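# Hang the clothes rail on two wall hooks

## Task

Place the clothes rail so it rests in both wall hooks, then release it and move the gripper away; it is not done if the robot is still holding the rail at the end or if the rail only stays in place because the robot supports it.

## Robot and tools

Robot: one 7-joint arm with a parallel two-finger gripper. There is only one arm, so every command row describes that arm alone.

Frame: the scene frame has its origin on the table surface directly under the arm's base. +z is up; +y is to the left when facing along +x. The base itself may sit slightly tilted relative to the table. Positions are in metres, orientations as quaternions in w,x,y,z order. The reported hand position is approximate and gets less accurate the farther the arm reaches.

Gripper geometry: the fingers extend along the gripper's +z axis and move apart and together along its y axis. end_effector_position marks the spot between the finger pads when closed, roughly 2 cm short of the fingertips; closing pushes the tips about 10 mm further forward.

Tool execute_actions: argument actions is a list holding zero or one item. An empty list only reports the current state. An item with rows and optionally steps is a motion; an item with only steps is a wait. pictures (true/false) chooses whether camera images come back; by default they do.
- rows: 1 to 15 rows, each exactly 8 numbers: waist, shoulder, upper arm roll, elbow, forearm roll, wrist pitch, wrist roll (absolute target angles in radians, same order as the Joint positions line), then the gripper opening. One row is used per control step (1/30 s); if steps exceeds the row count, the final row keeps being used. steps with rows: 1 to 15, default 15.
- Opening: an absolute command on a scale from -1 (shut) to +1 (wide open, 0.084 m pad gap).
- Joint ranges (rad): waist -6.283..6.283, shoulder -2.059..2.094, upper arm roll -6.283..6.283, elbow -0.192..3.927, forearm roll -6.283..6.283, wrist pitch -1.693..3.142, wrist roll -6.283..6.283. A call is rejected (nothing sent) if any target exceeds an end by over 0.010 rad and is also further out than that joint's last reported angle. Actual ends may differ by up to 0.010 rad; targets beyond the actual end get clipped to it and a "joint sent to its limit" line may appear (possibly referring to an earlier move). Its absence does not prove there is room left.
- Wait: steps 1 to 300 control steps, counted from the previous result, and your own reply time uses them up.

Motion limits: joint targets move at most 3.14 rad/s, ramp up over 0.16 s, and are synchronised so all joints arrive together. Each step the sent target stays within 0.623 rad of the measured angle, and if the targets would shift the hand more than 70 mm from where it is measured, all are pulled back proportionally. So large moves need several calls. Between calls the arm keeps heading toward the last row sent until it essentially stops moving or a step is HELD; afterwards only a fresh action makes it continue or push harder. Fingers still in motion finish moving.

Result lines: the state gives end-effector position, quaternion and linear/angular velocities. Joint positions and Joint velocities list the seven joints (rad, rad/s) followed by finger gap (m, m/s). grip_measured is the measured opening on the same -1..1 scale you command. Joint torques list each drive's total output, with per-unit offset, scale and noise, nonzero even in free air. "joint command not followed" means the clearance checker altered or blocked targets (mounts and posts count as part of the arm). HELD flags steps where your row was partly or fully not sent. MOTOR HOT appears from 65 °C; at 80 °C an OVER-TEMPERATURE FAULT brakes the arm until it cools. A TORQUE FAULT happens when contact torque hits a joint's load limit (N m: waist 46, shoulder 46, upper arm roll 27.6, elbow 27.6, forearm roll 27.6, wrist pitch 18.4, wrist roll 18.4; carried weight counts): the arm backs that joint off slightly, pauses 10 s and drops the rest of the call.

Gripping: to keep hold, command an opening well below grip_measured; a bigger gap means a firmer squeeze, up to roughly 24 N per pad for objects up to about 6 cm wide. Closing fast can press harder and may even force the fingers apart. Echoing grip_measured still applies some pressure, less on wider parts, which may slip. Brief external tugs on held parts or pushes on loose objects can occur.

Tool zoom_image: camera is one of cam_head_left, cam_head_right, cam_high, cam_wrist; region is [x0, y0, x1, y1] in that camera's pixels, origin top-left, no larger than 504 by 504. It returns a sharper close-up of the latest image. All four cameras are 896x504; calibrations (pinhole plus radial distortion, world-to-camera transforms) are supplied and may be off by a couple of degrees and millimetres; the wrist camera follows the reported joints.

Tool finished_scene: argument scene is the number of the current scene. Replying with no tool call also ends things.

Order of work: look, plan the grasp on the rail, lift it, bring it over the hooks, lower it until both hooks carry it, open the gripper, back away, confirm it hangs on its own, then finish. Avoid knocking anything off the table, dropping the rail, slamming into the wall or hooks, pushing hard, and long loaded holds that heat motors.

Each tool is called after "Emit:" as a command line: name --argument value for each argument, lists and objects as JSON in quotes; but a table of rows of numbers goes row by row, as --pt "numbers of a row", without its own name.

## Session

Emit:
execute_actions --actions '[]'

Scene clock: 0.00 s of 5700.00 s.
end_effector_position=(+0.4307, -0.4051, +0.1102) grip_measured=+1.00 end_effector_quat_wxyz=(+0.222, +0.565, +0.747, +0.270) end_effector_velocity=(-0.000, -0.000, -0.000) end_effector_angular_velocity=(+0.000, +0.001, -0.001)
Joint positions: [-0.148 -0.197 -0.779  0.652 -0.922 -0.096 -2.022  0.084]
Joint velocities: [-0.     0.    -0.001 -0.    -0.    -0.     0.    -0.   ]
Joint torques (N m, as the arm reports them, + toward a larger angle): no reading

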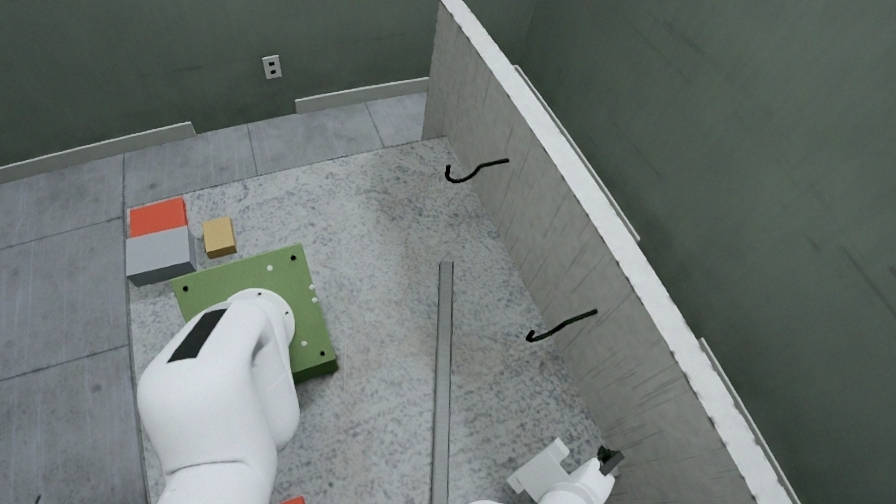

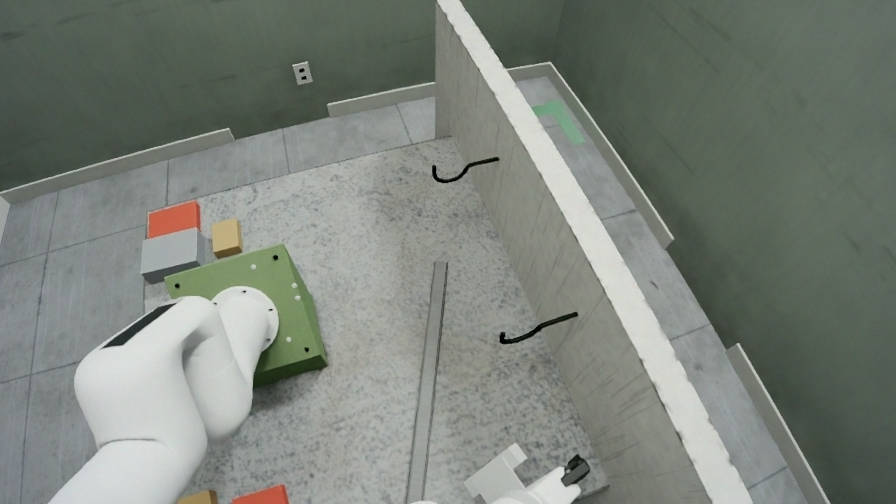

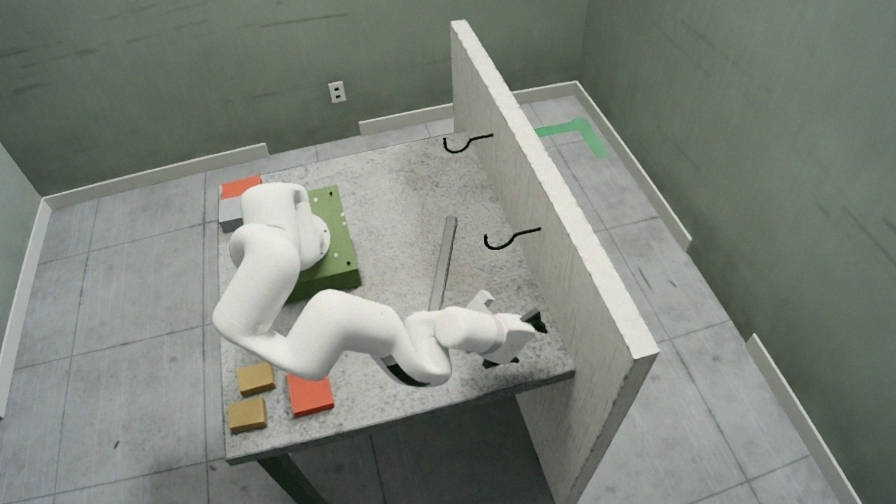

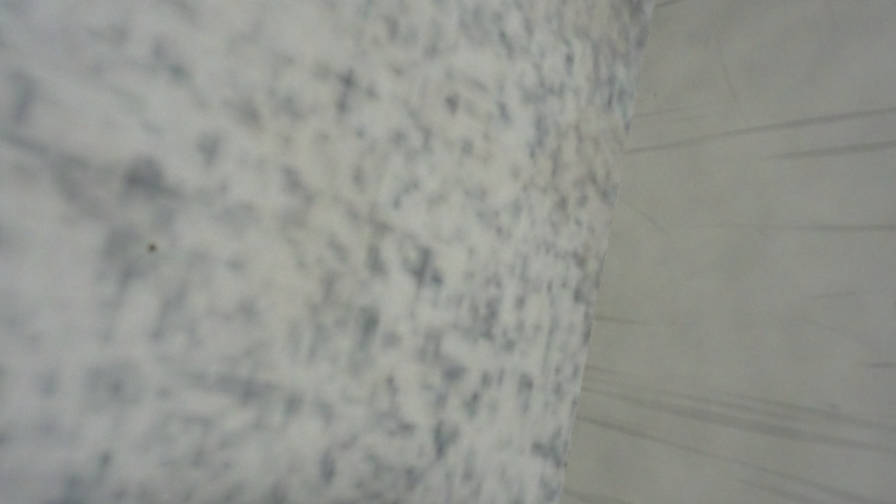

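Emit:
execute_actions --actions '[{"rows":[[-0.4,-0.55,-0.3,0.5,-0.6,0.2,-1.7,1]]}]' --pictures false

Emit:
execute_actions --actions '[{"rows":[[-0.7,-0.75,0.4,0.4,-0.3,0.4,-1.4,1]]}]' --pictures false

Emit:
execute_actions --actions '[{"rows":[[-1.168,-0.819,1.254,0.275,0,0.644,-1.088,1]]}]' --pictures false

Emit:
execute_actions --actions '[{"steps":45}]'

Scene clock: 99.07 s of 5700.00 s.
end_effector_position=(+0.4107, -0.3860, +0.2075) grip_measured=+1.00 end_effector_quat_wxyz=(+0.144, +0.721, +0.594, +0.325) end_effector_velocity=(-0.025, +0.027, +0.020) end_effector_angular_velocity=(+0.141, +0.100, -0.115)
Joint positions: [-0.389 -0.536 -0.32   0.506 -0.614  0.187 -1.714  0.084]
Joint velocities: [-0.112 -0.127  0.193 -0.08   0.141  0.141  0.145 -0.   ]
Joint torques (N m, as the arm reports them, + toward a larger angle): [ 1.35 -5.49 10.3   8.17 -0.36 -2.61  0.1 ]
Steps of this call (steps 1 to 90: nothing new was sent; then 95.57 s passed at rest; steps 91 to 105: all 15 steps of this action). Readings (joint positions):
91: [-0.148 -0.197 -0.779 0.652 -0.922 -0.096 -2.022]
92: [-0.151 -0.200 -0.775 0.650 -0.919 -0.093 -2.019]
94: [-0.173 -0.229 -0.734 0.637 -0.891 -0.066 -1.990]
98: [-0.282 -0.385 -0.524 0.572 -0.751 0.061 -1.851]
105: the state above

Scene clock: 99.57 s of 5700.00 s.
end_effector_position=(+0.4038, -0.2928, +0.2797) grip_measured=+1.00 end_effector_quat_wxyz=(+0.107, +0.773, +0.557, +0.283) end_effector_velocity=(-0.030, +0.104, +0.004) end_effector_angular_velocity=(-0.027, +0.229, -0.080)
Joint positions: [-0.675 -0.734  0.343  0.407 -0.325  0.383 -1.425  0.084]
Joint velocities: [-0.267 -0.169  0.618 -0.1    0.264  0.184  0.266 -0.   ]
Joint torques (N m, as the arm reports them, + toward a larger angle): [ 2.01 -5.19  2.88 12.93  0.09 -3.36  0.35]
Steps of this call (steps 1 to 15: all 15 steps of this action). Readings (joint positions):
1: [-0.393 -0.540 -0.314 0.504 -0.610 0.191 -1.710]
2: [-0.397 -0.543 -0.307 0.502 -0.605 0.195 -1.705]
4: [-0.421 -0.559 -0.262 0.494 -0.581 0.213 -1.680]
8: [-0.526 -0.633 -0.028 0.460 -0.474 0.283 -1.575]
15: the state above

Scene clock: 100.07 s of 5700.00 s.
end_effector_position=(+0.3262, -0.1917, +0.1822) grip_measured=+1.00 end_effector_quat_wxyz=(+0.015, +0.836, +0.543, +0.074) end_effector_velocity=(-0.235, +0.220, -0.233) end_effector_angular_velocity=(-0.381, +1.008, +0.071)
Joint positions: [-1.066 -0.802  1.033  0.303 -0.066  0.59  -1.157  0.084]
Joint velocities: [-0.757 -0.121  1.642 -0.206  0.491  0.397  0.509 -0.   ]
Joint torques (N m, as the arm reports them, + toward a larger angle): [ 2.98 -3.58 -0.5  11.71  0.31 -1.99  0.21]
Steps of this call (steps 1 to 15: all 15 steps of this action). Readings (joint positions):
1: [-0.683 -0.739 0.360 0.404 -0.317 0.389 -1.417]
2: [-0.691 -0.742 0.375 0.402 -0.310 0.394 -1.410]
4: [-0.732 -0.751 0.429 0.394 -0.282 0.416 -1.380]
8: [-0.876 -0.772 0.634 0.353 -0.190 0.491 -1.285]
15: the state above

Scene clock: 101.57 s of 5700.00 s.
end_effector_position=(+0.2901, -0.1655, +0.1500) grip_measured=+1.00 end_effector_quat_wxyz=(+0.000, +0.837, +0.547, +0.000) end_effector_velocity=(-0.000, -0.000, -0.000) end_effector_angular_velocity=(+0.000, +0.001, -0.002)
Joint positions: [-1.168 -0.819  1.254  0.275 -0.     0.644 -1.088  0.084]
Joint velocities: [ 0.     0.    -0.001 -0.     0.     0.001  0.001  0.   ]
Joint torques (N m, as the arm reports them, + toward a larger angle): [ 3.56 -2.47 -0.41 11.65  0.9  -2.12  0.18]
Steps of this call (steps 1 to 30: the robot went on to your last target; steps 31 to 45: nothing new was sent). Readings (joint positions):
1: [-1.090 -0.806 1.086 0.296 -0.050 0.603 -1.140]
2: [-1.112 -0.810 1.134 0.289 -0.036 0.615 -1.126]
4: [-1.142 -0.814 1.197 0.280 -0.018 0.630 -1.106]
8: [-1.161 -0.818 1.239 0.277 -0.004 0.640 -1.093]
45: the state above
The arm was judged still, so your last target was given up. Only a new action makes it travel on or press farther. Fingers that are still opening or closing keep moving.
camera_calibration (this result's frames):
cam_wrist: T_world_to_cam=[[0.917694, -0.397257, -0.00494102, -0.30253], [-0.397285, -0.917665, -0.00750993, 0.0298619], [-0.00155082, 0.00885482, -0.99996, 0.283026], [0, 0, 0, 1]] pos_world=[0.289932, -0.0952851, 0.281744]

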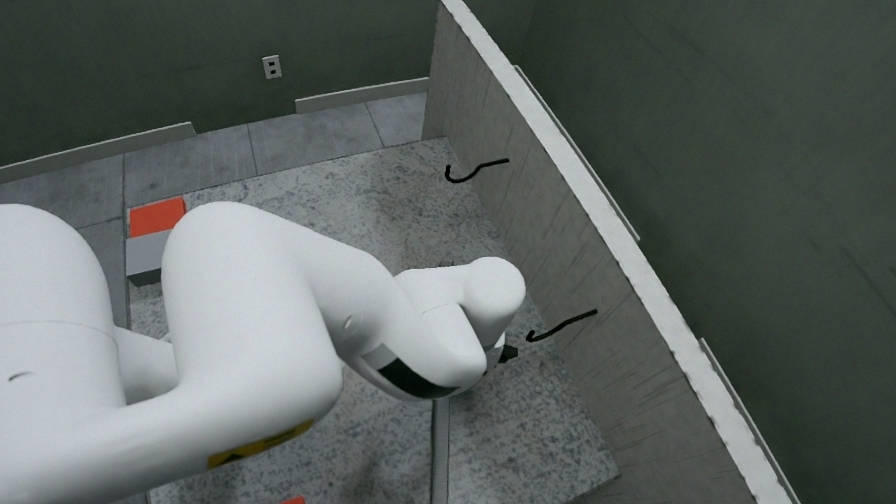

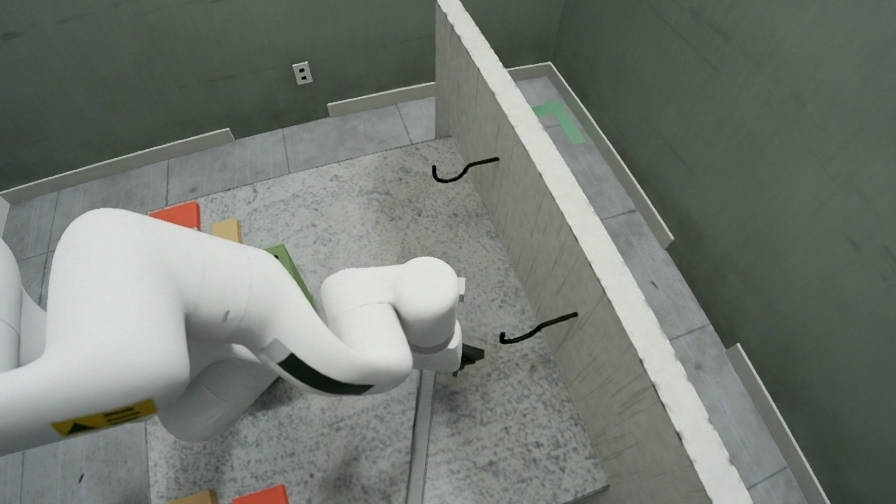

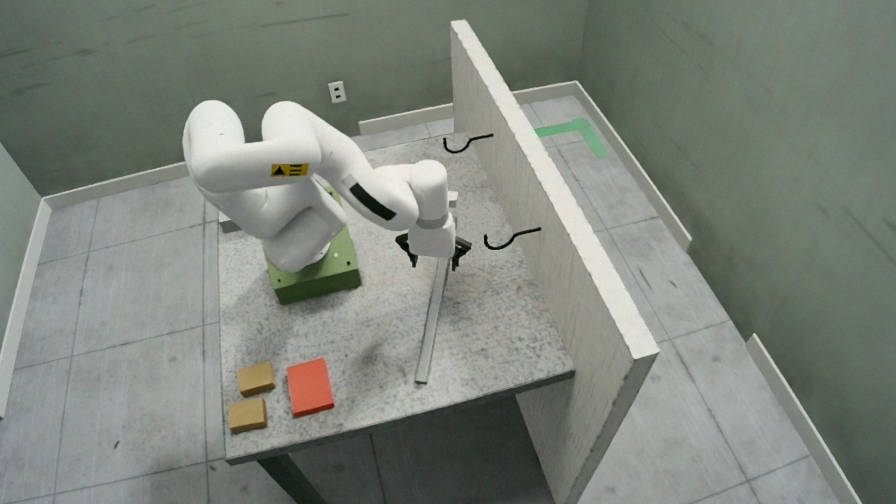

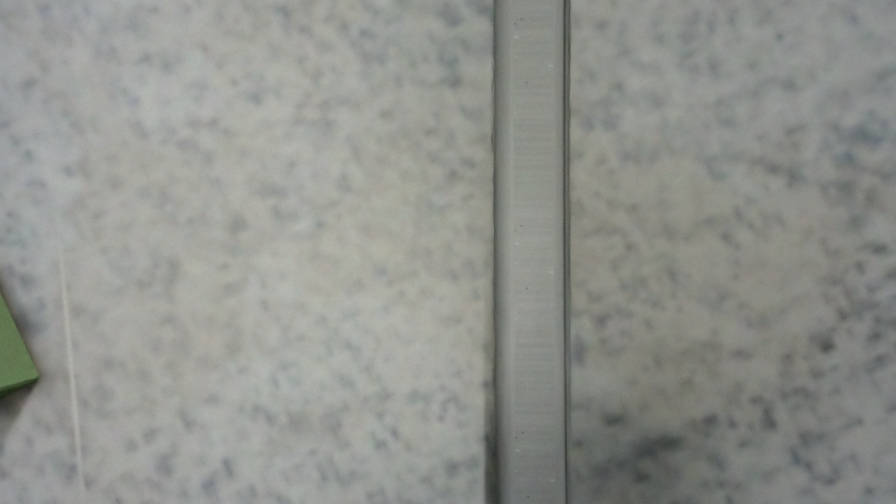

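Emit:
execute_actions --actions '[{"rows":[[-1.4,-0.81,1.42,0.272,0,0.47,-1.088,1],[-1.4,-0.81,1.42,0.272,0,0.47,-1.088,1],[-1.4,-0.81,1.42,0.272,0,0.47,-1.088,1],[-1.6,-0.8,1.56,0.27,0,0.33,-1.088,1],[-1.6,-0.8,1.56,0.27,0,0.33,-1.088,1],[-1.6,-0.8,1.56,0.27,0,0.33,-1.088,1],[-1.75,-0.795,1.667,0.268,0,0.22,-1.088,1],[-1.75,-0.795,1.667,0.268,0,0.22,-1.088,1],[-1.75,-0.795,1.667,0.268,0,0.22,-1.088,1],[-1.86,-0.794,1.745,0.267,0,0.143,-1.088,1],[-1.86,-0.794,1.745,0.267,0,0.143,-1.088,1],[-1.86,-0.794,1.745,0.267,0,0.143,-1.088,1],[-1.934,-0.793,1.798,0.266,0,0.089,-1.088,1]]}]' --pictures false

Emit:
execute_actions --actions '[{"steps":20}]'

Emit:
zoom_image --camera "cam_high" --region '[360,120,600,390]'

Scene clock: 115.90 s of 5700.00 s.
end_effector_position=(+0.2929, -0.1702, +0.0457) grip_measured=+1.00 end_effector_quat_wxyz=(+0.006, +0.837, +0.547, -0.006) end_effector_velocity=(-0.031, +0.038, -0.172) end_effector_angular_velocity=(+0.144, -0.006, +0.006)
Joint positions: [-1.826 -0.795  1.72   0.266 -0.     0.169 -1.088  0.084]
Joint velocities: [-1.141  0.022  0.817 -0.004 -0.001 -0.822 -0.002 -0.   ]
Joint torques (N m, as the arm reports them, + toward a larger angle): [ 9.01  2.42 -2.66  7.15  0.36 -1.53  0.42]
Steps of this call (steps 1 to 90: nothing new was sent; then 10.83 s passed at rest; steps 91 to 105: all 15 steps of this action). Readings (joint positions):
91: [-1.168 -0.819 1.254 0.275 0.000 0.644 -1.088]
92: [-1.172 -0.819 1.257 0.275 0.000 0.640 -1.088]
94: [-1.211 -0.818 1.287 0.276 0.000 0.609 -1.088]
98: [-1.443 -0.808 1.450 0.272 0.000 0.442 -1.088]
105: the state above

Scene clock: 116.57 s of 5700.00 s.
end_effector_position=(+0.2901, -0.1655, +0.0300) grip_measured=+1.00 end_effector_quat_wxyz=(+0.000, +0.837, +0.547, +0.000) end_effector_velocity=(-0.000, +0.000, -0.000) end_effector_angular_velocity=(+0.000, +0.001, -0.001)
Joint positions: [-1.934 -0.793  1.798  0.266  0.     0.089 -1.088  0.084]
Joint velocities: [-0.003  0.     0.002  0.001 -0.    -0.     0.001 -0.   ]
Joint torques (N m, as the arm reports them, + toward a larger angle): [ 5.91  2.18 -0.99  7.01  0.26 -1.64  0.58]
Steps of this call (steps 1 to 20: the robot went on to your last target). Readings (joint positions):
1: [-1.860 -0.794 1.744 0.266 -0.000 0.145 -1.088]
2: [-1.883 -0.794 1.760 0.265 -0.000 0.128 -1.088]
4: [-1.909 -0.793 1.779 0.265 -0.000 0.108 -1.088]
8: [-1.926 -0.793 1.793 0.267 -0.000 0.094 -1.088]
20: the state above
camera_calibration (this result's frames):
cam_wrist: T_world_to_cam=[[0.917697, -0.397247, -0.00520503, -0.303117], [-0.397276, -0.91767, -0.00728973, 0.0289383], [-0.00188068, 0.0087576, -0.99996, 0.163103], [0, 0, 0, 1]] pos_world=[0.289973, -0.0952846, 0.161729]

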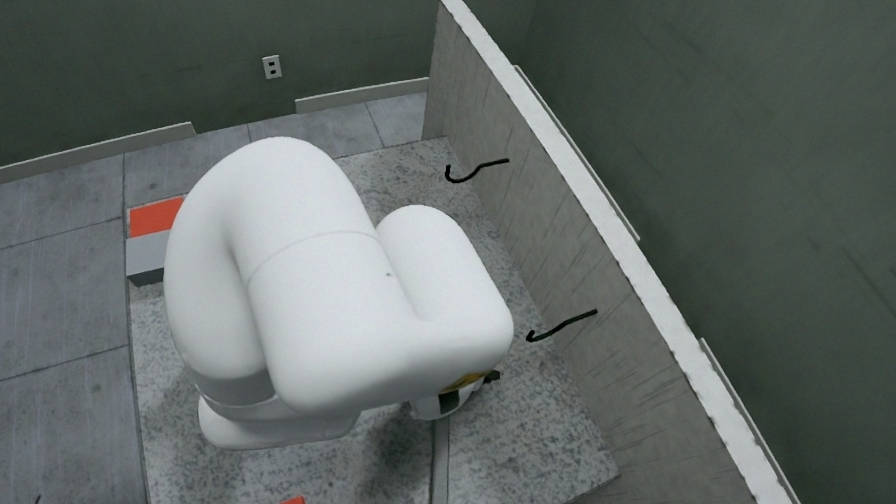

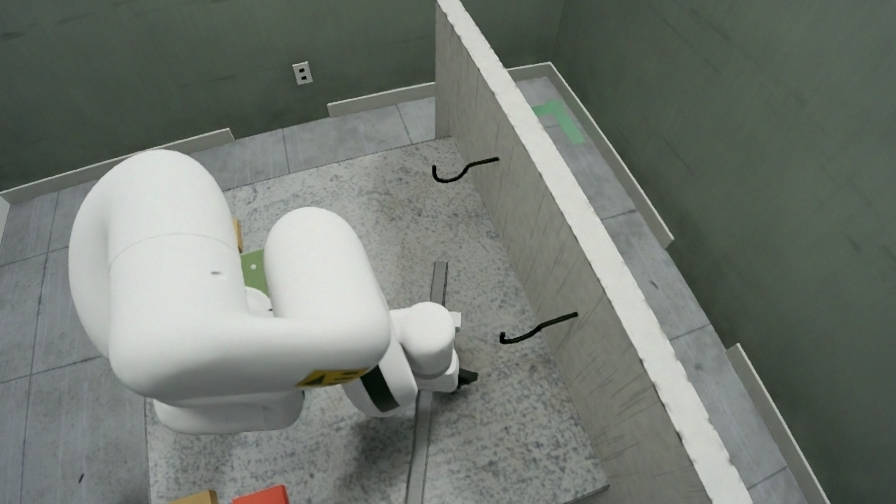

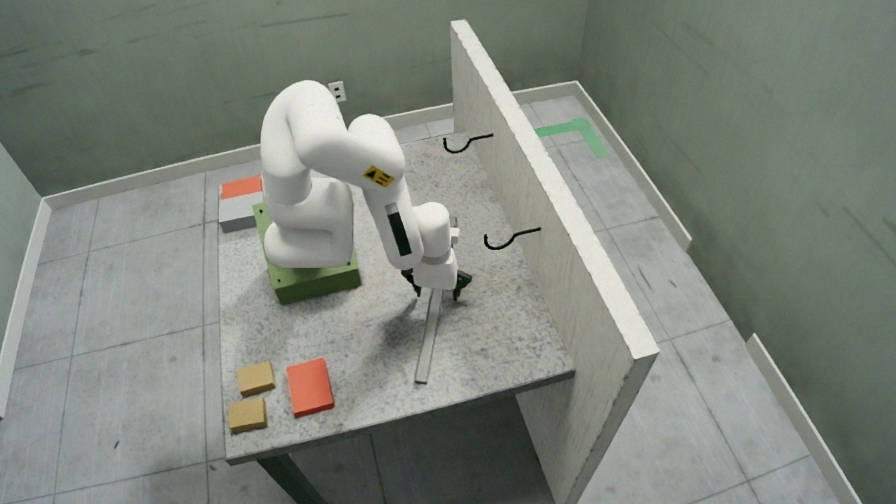

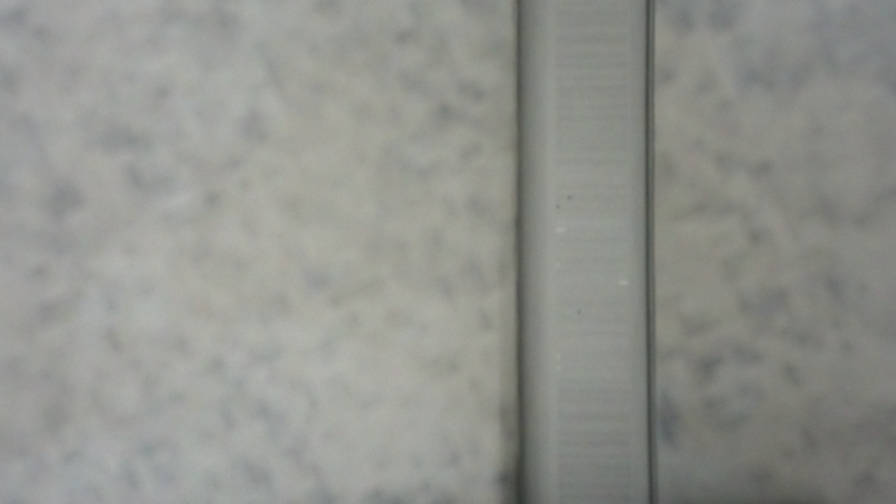

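Region (360, 120, 600, 390) of cam_high's 896x504 image, scaled by 1.867, with more detail than that image has.

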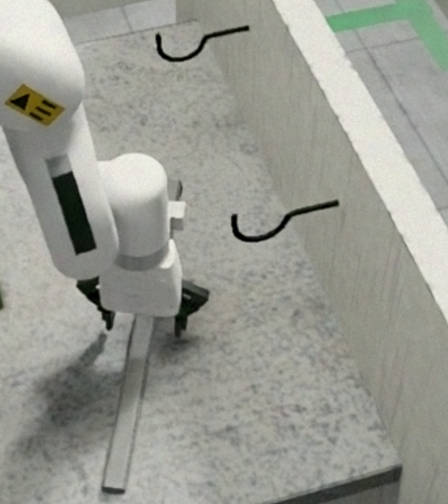

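Emit:
execute_actions --actions '[{"rows":[[-1.982,-0.793,1.833,0.266,0,0.053,-1.088,1]]}]' --pictures false

Emit:
execute_actions --actions '[{"rows":[[-1.982,-0.793,1.833,0.266,0,0.053,-1.088,0.3],[-1.982,-0.793,1.833,0.266,0,0.053,-1.088,0.3],[-1.982,-0.793,1.833,0.266,0,0.053,-1.088,0.3],[-1.982,-0.793,1.833,0.266,0,0.053,-1.088,0],[-1.982,-0.793,1.833,0.266,0,0.053,-1.088,0],[-1.982,-0.793,1.833,0.266,0,0.053,-1.088,0],[-1.982,-0.793,1.833,0.266,0,0.053,-1.088,-0.2],[-1.982,-0.793,1.833,0.266,0,0.053,-1.088,-0.2],[-1.982,-0.793,1.833,0.266,0,0.053,-1.088,-0.2],[-1.982,-0.793,1.833,0.266,0,0.053,-1.088,-0.3],[-1.982,-0.793,1.833,0.266,0,0.053,-1.088,-0.4],[-1.982,-0.793,1.833,0.266,0,0.053,-1.088,-0.5]]}]' --pictures false

Emit:
execute_actions --actions '[{"rows":[[-1.982,-0.793,1.833,0.266,0,0.053,-1.088,-1]]}]' --pictures false

Emit:
execute_actions --actions '[{"rows":[[-1.6,-0.8,1.56,0.27,0,0.33,-1.25,-1]]}]' --pictures false

Emit:
execute_actions --actions '[{"rows":[[-1.168,-0.819,1.254,0.275,0,0.644,-1.5,-1]]}]'

Scene clock: 132.93 s of 5700.00 s.
end_effector_position=(+0.2886, -0.1631, +0.0233) grip_measured=+1.00 end_effector_quat_wxyz=(-0.003, +0.837, +0.547, +0.003) end_effector_velocity=(-0.001, +0.001, -0.001) end_effector_angular_velocity=(+0.001, -0.001, +0.003)
Joint positions: [-1.981 -0.793  1.833  0.266  0.     0.053 -1.088  0.084]
Joint velocities: [-0.004 -0.     0.005 -0.002  0.    -0.006 -0.001 -0.   ]
Joint torques (N m, as the arm reports them, + toward a larger angle): [ 6.12  3.31 -0.62  5.86  0.18 -1.92  0.34]
Steps of this call (steps 1 to 15: the robot went on to your last target; steps 16 to 90: nothing new was sent; then 12.87 s passed at rest; steps 91 to 105: all 15 steps of this action). Readings (joint positions):
91: [-1.934 -0.793 1.798 0.266 0.000 0.089 -1.088]
92: [-1.938 -0.793 1.801 0.266 0.000 0.086 -1.088]
94: [-1.959 -0.793 1.817 0.267 -0.000 0.070 -1.088]
98: [-1.977 -0.793 1.829 0.266 -0.000 0.057 -1.088]
105: the state above

Scene clock: 133.43 s of 5700.00 s.
end_effector_position=(+0.2886, -0.1630, +0.0232) grip_measured=-0.34 end_effector_quat_wxyz=(-0.003, +0.837, +0.547, +0.003) end_effector_velocity=(-0.001, -0.000, -0.001) end_effector_angular_velocity=(-0.000, +0.003, -0.002)
Joint positions: [-1.982 -0.793  1.833  0.266 -0.     0.053 -1.088  0.029]
Joint velocities: [-0.001 -0.    -0.    -0.001  0.     0.001  0.     0.   ]
Joint torques (N m, as the arm reports them, + toward a larger angle): [ 5.38  2.34 -0.85  5.88 -0.06 -2.01  0.31]
Steps of this call (steps 1 to 15: all 15 steps of this action). Readings (joint positions):
1: [-1.982 -0.793 1.833 0.266 0.000 0.053 -1.088]
2: [-1.982 -0.793 1.833 0.266 0.000 0.053 -1.088]
4: [-1.982 -0.793 1.833 0.266 0.000 0.053 -1.088]
8: [-1.982 -0.793 1.833 0.266 0.000 0.053 -1.088]
15: the state above

Scene clock: 133.93 s of 5700.00 s.
end_effector_position=(+0.2886, -0.1630, +0.0232) grip_measured=-0.34 end_effector_quat_wxyz=(-0.003, +0.837, +0.547, +0.003) end_effector_velocity=(-0.000, -0.000, -0.000) end_effector_angular_velocity=(-0.000, +0.001, -0.001)
Joint positions: [-1.982 -0.793  1.833  0.266 -0.     0.053 -1.088  0.029]
Joint velocities: [-0.    -0.    -0.001 -0.     0.     0.001 -0.    -0.   ]
Joint torques (N m, as the arm reports them, + toward a larger angle): [ 4.78  2.82 -0.39  5.38  0.53 -2.2   0.55]
Steps of this call (steps 1 to 15: all 15 steps of this action). Readings (joint positions):
1: [-1.982 -0.793 1.833 0.266 -0.000 0.053 -1.088]
2: [-1.982 -0.793 1.833 0.266 -0.000 0.053 -1.088]
4: [-1.982 -0.793 1.833 0.266 -0.000 0.053 -1.088]
8: [-1.982 -0.793 1.833 0.266 -0.000 0.053 -1.088]
15: the state above

Scene clock: 134.43 s of 5700.00 s.
end_effector_position=(+0.2979, -0.1736, +0.0796) grip_measured=-0.35 end_effector_quat_wxyz=(+0.013, +0.792, +0.611, -0.010) end_effector_velocity=(-0.005, -0.004, +0.012) end_effector_angular_velocity=(-0.003, +0.020, +0.033)
Joint positions: [-1.611 -0.8    1.568  0.269 -0.     0.322 -1.245  0.029]
Joint velocities: [ 0.092 -0.002 -0.077 -0.004  0.     0.081 -0.047  0.   ]
Joint torques (N m, as the arm reports them, + toward a larger angle): [ 5.58  1.03 -0.75  9.34  0.78 -2.71  0.55]
Steps of this call (steps 1 to 15: all 15 steps of this action). Readings (joint positions):
1: [-1.982 -0.793 1.833 0.266 -0.000 0.053 -1.088]
2: [-1.978 -0.793 1.830 0.266 -0.000 0.057 -1.090]
4: [-1.939 -0.794 1.800 0.264 0.000 0.088 -1.108]
8: [-1.727 -0.798 1.651 0.269 0.000 0.236 -1.195]
15: the state above

Scene clock: 134.93 s of 5700.00 s.
end_effector_position=(+0.2902, -0.1660, +0.1476) grip_measured=-0.35 end_effector_quat_wxyz=(+0.001, +0.710, +0.704, -0.001) end_effector_velocity=(-0.014, +0.002, +0.013) end_effector_angular_velocity=(+0.024, +0.030, +0.074)
Joint positions: [-1.181 -0.818  1.264  0.274 -0.     0.634 -1.492  0.029]
Joint velocities: [ 0.118 -0.004 -0.096 -0.008  0.     0.104 -0.082  0.   ]
Joint torques (N m, as the arm reports them, + toward a larger angle): [ 1.94 -2.99 -0.4  12.65  0.69 -2.34  0.2 ]
Steps of this call (steps 1 to 15: all 15 steps of this action). Readings (joint positions):
1: [-1.608 -0.800 1.565 0.269 -0.000 0.325 -1.247]
2: [-1.602 -0.800 1.561 0.269 0.000 0.330 -1.251]
4: [-1.560 -0.802 1.529 0.268 0.000 0.363 -1.276]
8: [-1.330 -0.812 1.369 0.274 -0.000 0.525 -1.406]
15: the state above
camera_calibration (this result's frames):
cam_wrist: T_world_to_cam=[[0.999973, -0.00471595, -0.00557786, -0.261522], [-0.00474363, -0.999976, -0.0049599, -0.0985078], [-0.00555434, 0.00498622, -0.999972, 0.28118], [0, 0, 0, 1]] pos_world=[0.262609, -0.101141, 0.279224]

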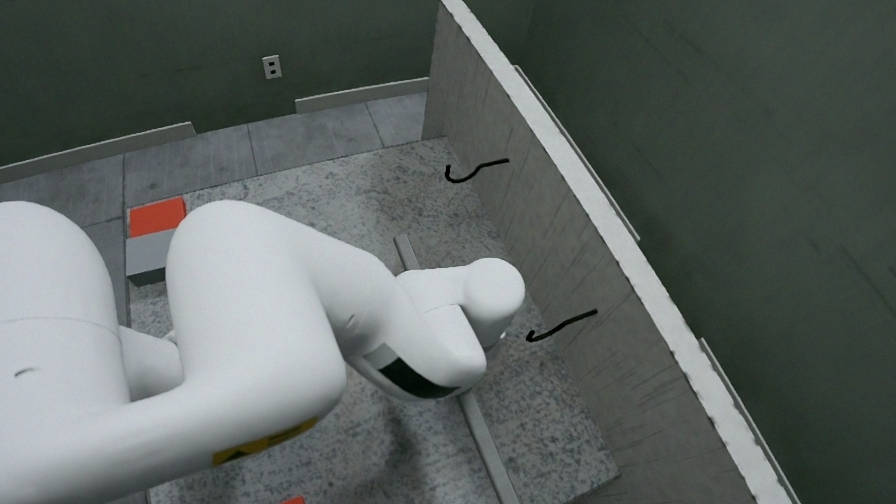

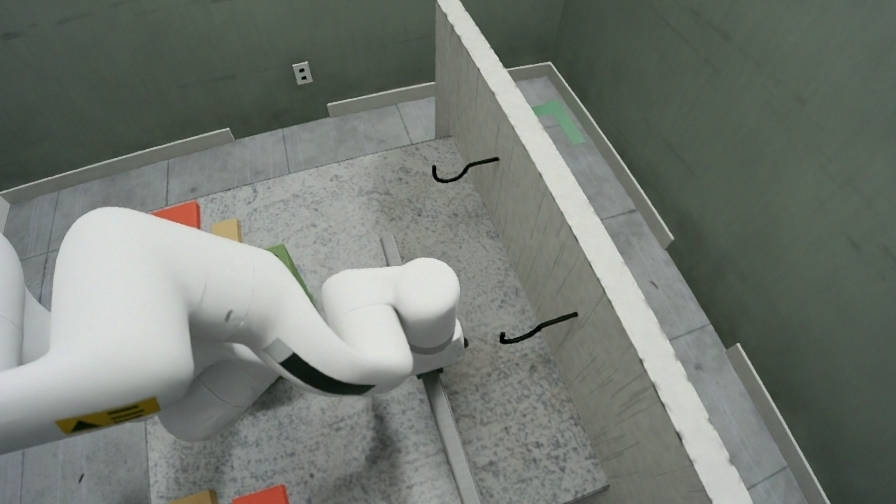

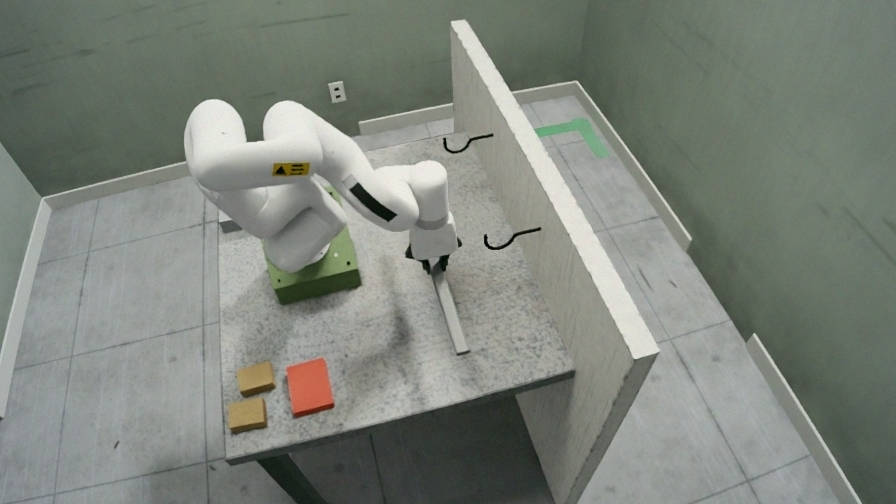

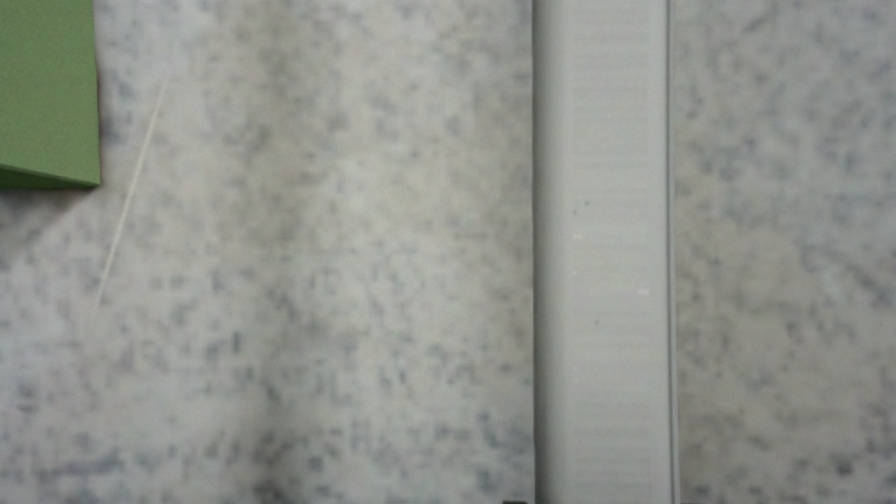

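Emit:
execute_actions --actions '[{"rows":[[-1.0,-0.88,1.14,0.44,0,0.97,-1.5,-1]]}]' --pictures false

Emit:
execute_actions --actions '[{"rows":[[-0.818,-0.944,1.03,0.632,0,1.298,-1.5,-1]]}]' --pictures false

Emit:
execute_actions --actions '[{"rows":[[-1.15,-0.84,1.38,0.86,0,1.25,-1.37,-1]]}]' --pictures false

Emit:
execute_actions --actions '[{"rows":[[-1.492,-0.736,1.738,1.034,0,1.169,-1.243,-1]]}]' --pictures false

Emit:
execute_actions --actions '[{"steps":10}]'

Scene clock: 150.97 s of 5700.00 s.
end_effector_position=(+0.3000, -0.1677, +0.2257) grip_measured=-0.35 end_effector_quat_wxyz=(-0.004, +0.710, +0.704, -0.011) end_effector_velocity=(-0.007, -0.002, +0.014) end_effector_angular_velocity=(+0.002, +0.031, -0.004)
Joint positions: [-1.004 -0.878  1.143  0.434 -0.     0.962 -1.5    0.029]
Joint velocities: [ 0.033 -0.011 -0.029  0.03  -0.     0.088 -0.003  0.   ]
Joint torques (N m, as the arm reports them, + toward a larger angle): [ 2.74 -2.53 -0.71 14.89  0.29 -2.31  0.37]
Steps of this call (steps 1 to 30: the robot went on to your last target; steps 31 to 100: nothing new was sent; then 12.20 s passed at rest; steps 101 to 115: all 15 steps of this action). Readings (joint positions):
101: [-1.168 -0.819 1.254 0.275 -0.000 0.644 -1.500]
102: [-1.166 -0.820 1.252 0.277 -0.000 0.649 -1.500]
104: [-1.146 -0.827 1.238 0.294 -0.000 0.692 -1.500]
108: [-1.049 -0.862 1.174 0.394 0.000 0.870 -1.500]
115: the state above

Scene clock: 151.47 s of 5700.00 s.
end_effector_position=(+0.2906, -0.1654, +0.3266) grip_measured=-0.35 end_effector_quat_wxyz=(-0.000, +0.707, +0.707, -0.001) end_effector_velocity=(-0.019, -0.003, +0.015) end_effector_angular_velocity=(+0.009, +0.045, -0.005)
Joint positions: [-0.823 -0.942  1.033  0.625 -0.     1.288 -1.5    0.029]
Joint velocities: [ 0.041 -0.011 -0.036  0.032 -0.001  0.11   0.    -0.   ]
Joint torques (N m, as the arm reports them, + toward a larger angle): [ 1.54 -2.25 -0.12 15.64  0.36 -2.71  0.06]
Steps of this call (steps 1 to 15: all 15 steps of this action). Readings (joint positions):
1: [-1.003 -0.879 1.142 0.435 -0.000 0.965 -1.500]
2: [-1.001 -0.880 1.140 0.438 -0.000 0.971 -1.500]
4: [-0.979 -0.887 1.126 0.459 -0.000 1.015 -1.500]
8: [-0.885 -0.920 1.071 0.563 0.000 1.175 -1.500]
15: the state above

Scene clock: 151.97 s of 5700.00 s.
end_effector_position=(+0.3576, -0.1181, +0.3387) grip_measured=-0.35 end_effector_quat_wxyz=(+0.025, +0.710, +0.703, -0.022) end_effector_velocity=(+0.018, +0.017, +0.003) end_effector_angular_velocity=(-0.002, -0.008, +0.002)
Joint positions: [-1.141 -0.843  1.37   0.853  0.     1.251 -1.374  0.029]
Joint velocities: [-0.081  0.025  0.09   0.063 -0.001 -0.009  0.037  0.   ]
Joint torques (N m, as the arm reports them, + toward a larger angle): [ 4.97 -1.92 -2.31 15.2   0.33 -2.17  0.5 ]
Steps of this call (steps 1 to 15: all 15 steps of this action). Readings (joint positions):
1: [-0.822 -0.942 1.033 0.626 -0.000 1.291 -1.500]
2: [-0.825 -0.942 1.036 0.630 -0.000 1.293 -1.498]
4: [-0.862 -0.930 1.075 0.657 -0.000 1.290 -1.483]
8: [-1.041 -0.874 1.265 0.784 0.000 1.264 -1.414]
15: the state above

Scene clock: 152.47 s of 5700.00 s.
end_effector_position=(+0.4133, -0.0480, +0.3202) grip_measured=-0.35 end_effector_quat_wxyz=(+0.001, +0.707, +0.707, -0.001) end_effector_velocity=(+0.013, +0.024, -0.000) end_effector_angular_velocity=(+0.035, -0.008, +0.003)
Joint positions: [-1.482 -0.739  1.727  1.029 -0.     1.171 -1.247  0.029]
Joint velocities: [-0.087  0.028  0.102  0.051 -0.001 -0.021  0.04  -0.   ]
Joint torques (N m, as the arm reports them, + toward a larger angle): [ 7.36  1.79 -1.2  14.71  0.48 -2.37  0.42]
Steps of this call (steps 1 to 15: all 15 steps of this action). Readings (joint positions):
1: [-1.144 -0.842 1.373 0.855 -0.000 1.251 -1.373]
2: [-1.149 -0.840 1.378 0.858 -0.000 1.250 -1.370]
4: [-1.189 -0.828 1.421 0.880 -0.000 1.241 -1.354]
8: [-1.373 -0.773 1.614 0.973 0.000 1.197 -1.288]
15: the state above

Scene clock: 152.80 s of 5700.00 s.
end_effector_position=(+0.4141, -0.0452, +0.3195) grip_measured=-0.35 end_effector_quat_wxyz=(-0.000, +0.707, +0.708, -0.000) end_effector_velocity=(-0.009, +0.008, -0.010) end_effector_angular_velocity=(-0.002, +0.023, +0.017)
Joint positions: [-1.491 -0.736  1.738  1.033  0.001  1.169 -1.243  0.029]
Joint velocities: [-0.007  0.     0.026 -0.019  0.009 -0.001  0.    -0.   ]
Joint torques (N m, as the arm reports them, + toward a larger angle): [ 7.89  2.24 -2.73 17.24 -0.29 -2.18  0.56]
Steps of this call (steps 1 to 10: the robot went on to your last target). Readings (joint positions):
1: [-1.485 -0.738 1.730 1.030 -0.000 1.171 -1.246]
2: [-1.486 -0.738 1.732 1.031 -0.000 1.170 -1.245]
4: [-1.489 -0.737 1.735 1.032 -0.000 1.170 -1.244]
8: [-1.491 -0.736 1.737 1.033 0.000 1.169 -1.243]
10: the state above
camera_calibration (this result's frames):
cam_wrist: T_world_to_cam=[[0.999964, 0.00558117, -0.00633299, -0.383158], [0.00553327, -0.999956, -0.00755559, 0.0202159], [-0.00637488, 0.00752028, -0.999951, 0.453615], [0, 0, 0, 1]] pos_world=[0.385924, 0.0189421, 0.451319]

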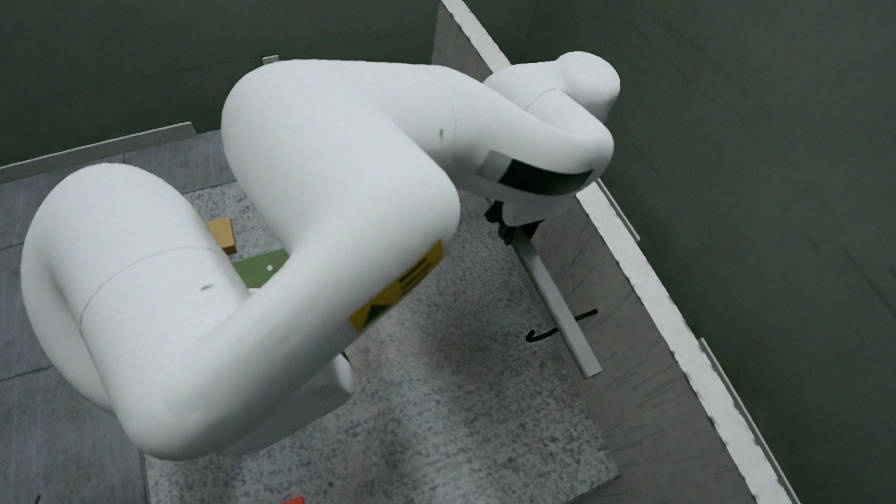

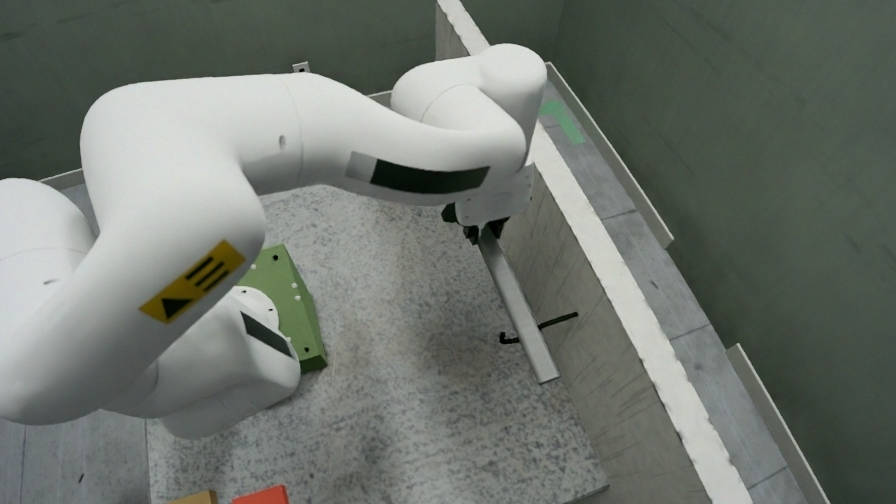

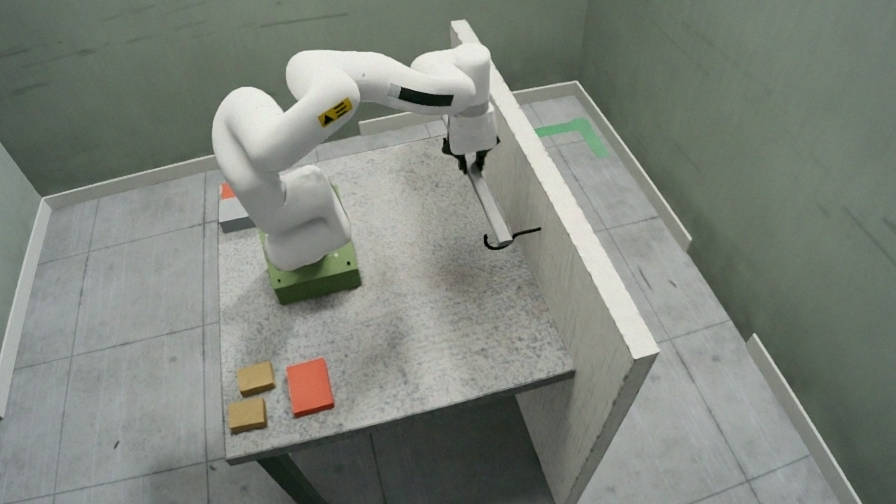

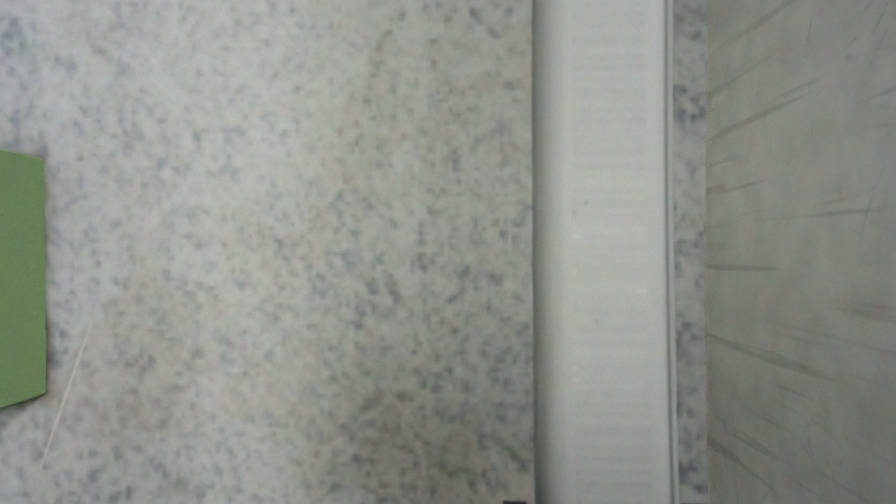

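Emit:
execute_actions --actions '[{"rows":[[-1.553,-0.744,1.783,0.932,0,1.025,-1.243,-1]]}]'

Emit:
zoom_image --camera "cam_high" --region '[400,100,600,300]'

Emit:
zoom_image --camera "cam_head_right" --region '[400,150,650,420]'

Scene clock: 168.97 s of 5700.00 s.
end_effector_position=(+0.4150, -0.0452, +0.2716) grip_measured=-0.35 end_effector_quat_wxyz=(+0.000, +0.707, +0.707, +0.001) end_effector_velocity=(-0.001, -0.002, -0.009) end_effector_angular_velocity=(+0.001, +0.004, -0.003)
Joint positions: [-1.552 -0.744  1.783  0.935  0.     1.027 -1.243  0.029]
Joint velocities: [-0.009 -0.     0.004 -0.018  0.001 -0.021 -0.001  0.   ]
Joint torques (N m, as the arm reports them, + toward a larger angle): [ 7.75  2.96 -0.88 15.43  0.   -2.24  0.58]
Steps of this call (steps 1 to 15: the robot went on to your last target; steps 16 to 90: nothing new was sent; then 12.67 s passed at rest; steps 91 to 105: all 15 steps of this action). Readings (joint positions):
91: [-1.492 -0.736 1.738 1.034 0.000 1.169 -1.243]
92: [-1.493 -0.736 1.739 1.032 -0.000 1.164 -1.243]
94: [-1.508 -0.738 1.751 1.009 0.000 1.124 -1.243]
98: [-1.546 -0.743 1.775 0.942 -0.000 1.051 -1.243]
105: the state above
camera_calibration (this result's frames):
cam_wrist: T_world_to_cam=[[0.99998, 0.00531597, -0.00356438, -0.385175], [0.00528667, -0.999953, -0.00818075, 0.0201977], [-0.0036077, 0.00816174, -0.99996, 0.404558], [0, 0, 0, 1]] pos_world=[0.38652, 0.0189424, 0.403334]

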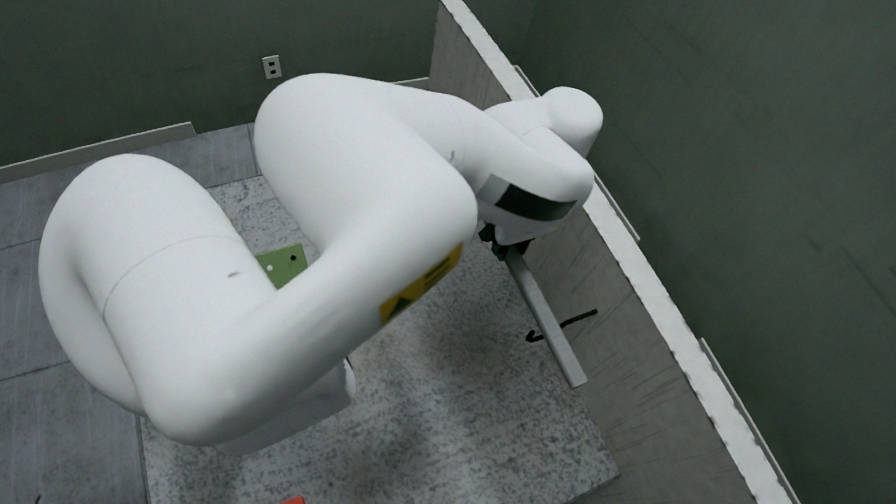

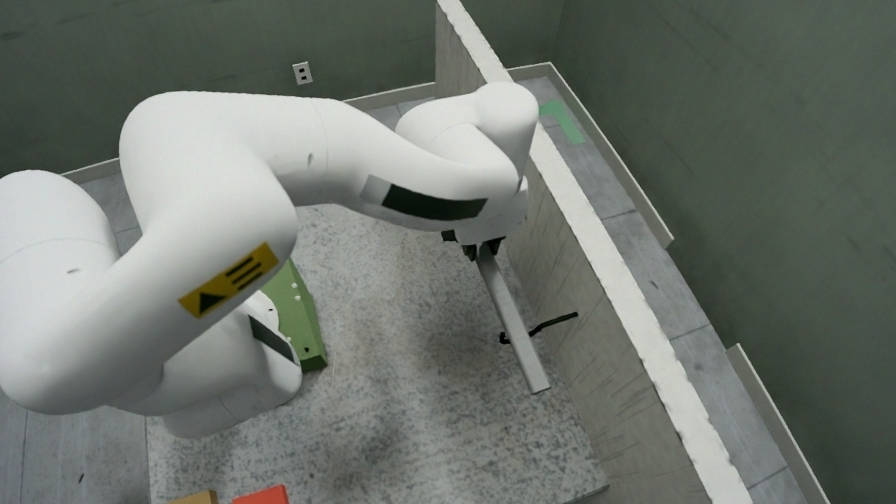

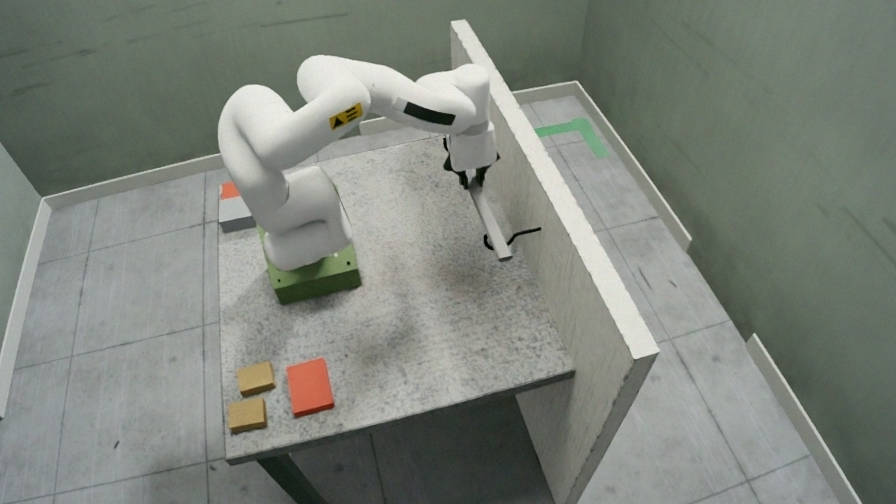

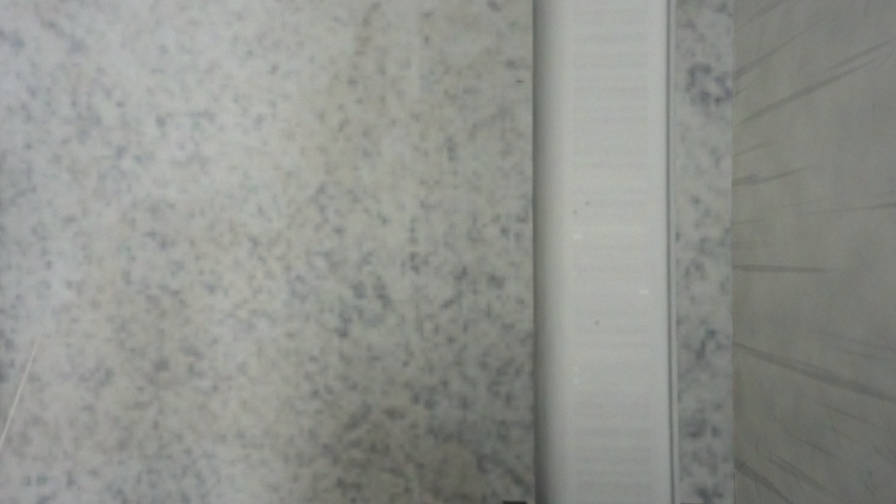

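Region (400, 100, 600, 300) of cam_high's 896x504 image, scaled by 2.520, with more detail than that image has.

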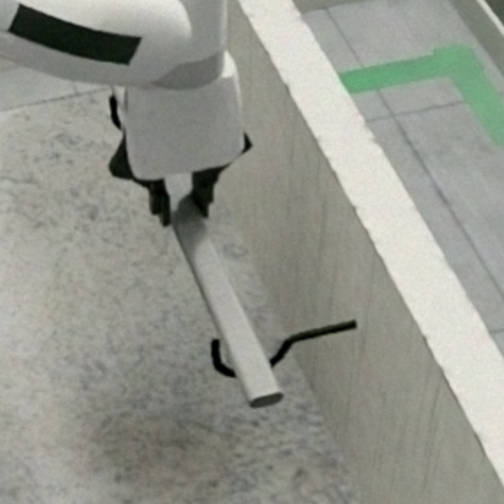

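Region (400, 150, 650, 420) of cam_head_right's 896x504 image, scaled by 1.867, with more detail than that image has; it fills the left 467 columns of this view, and the rest is white.

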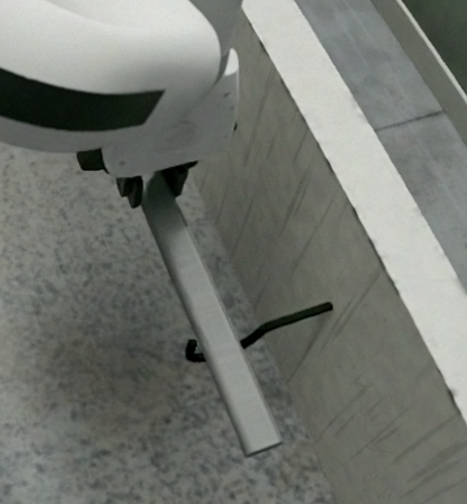

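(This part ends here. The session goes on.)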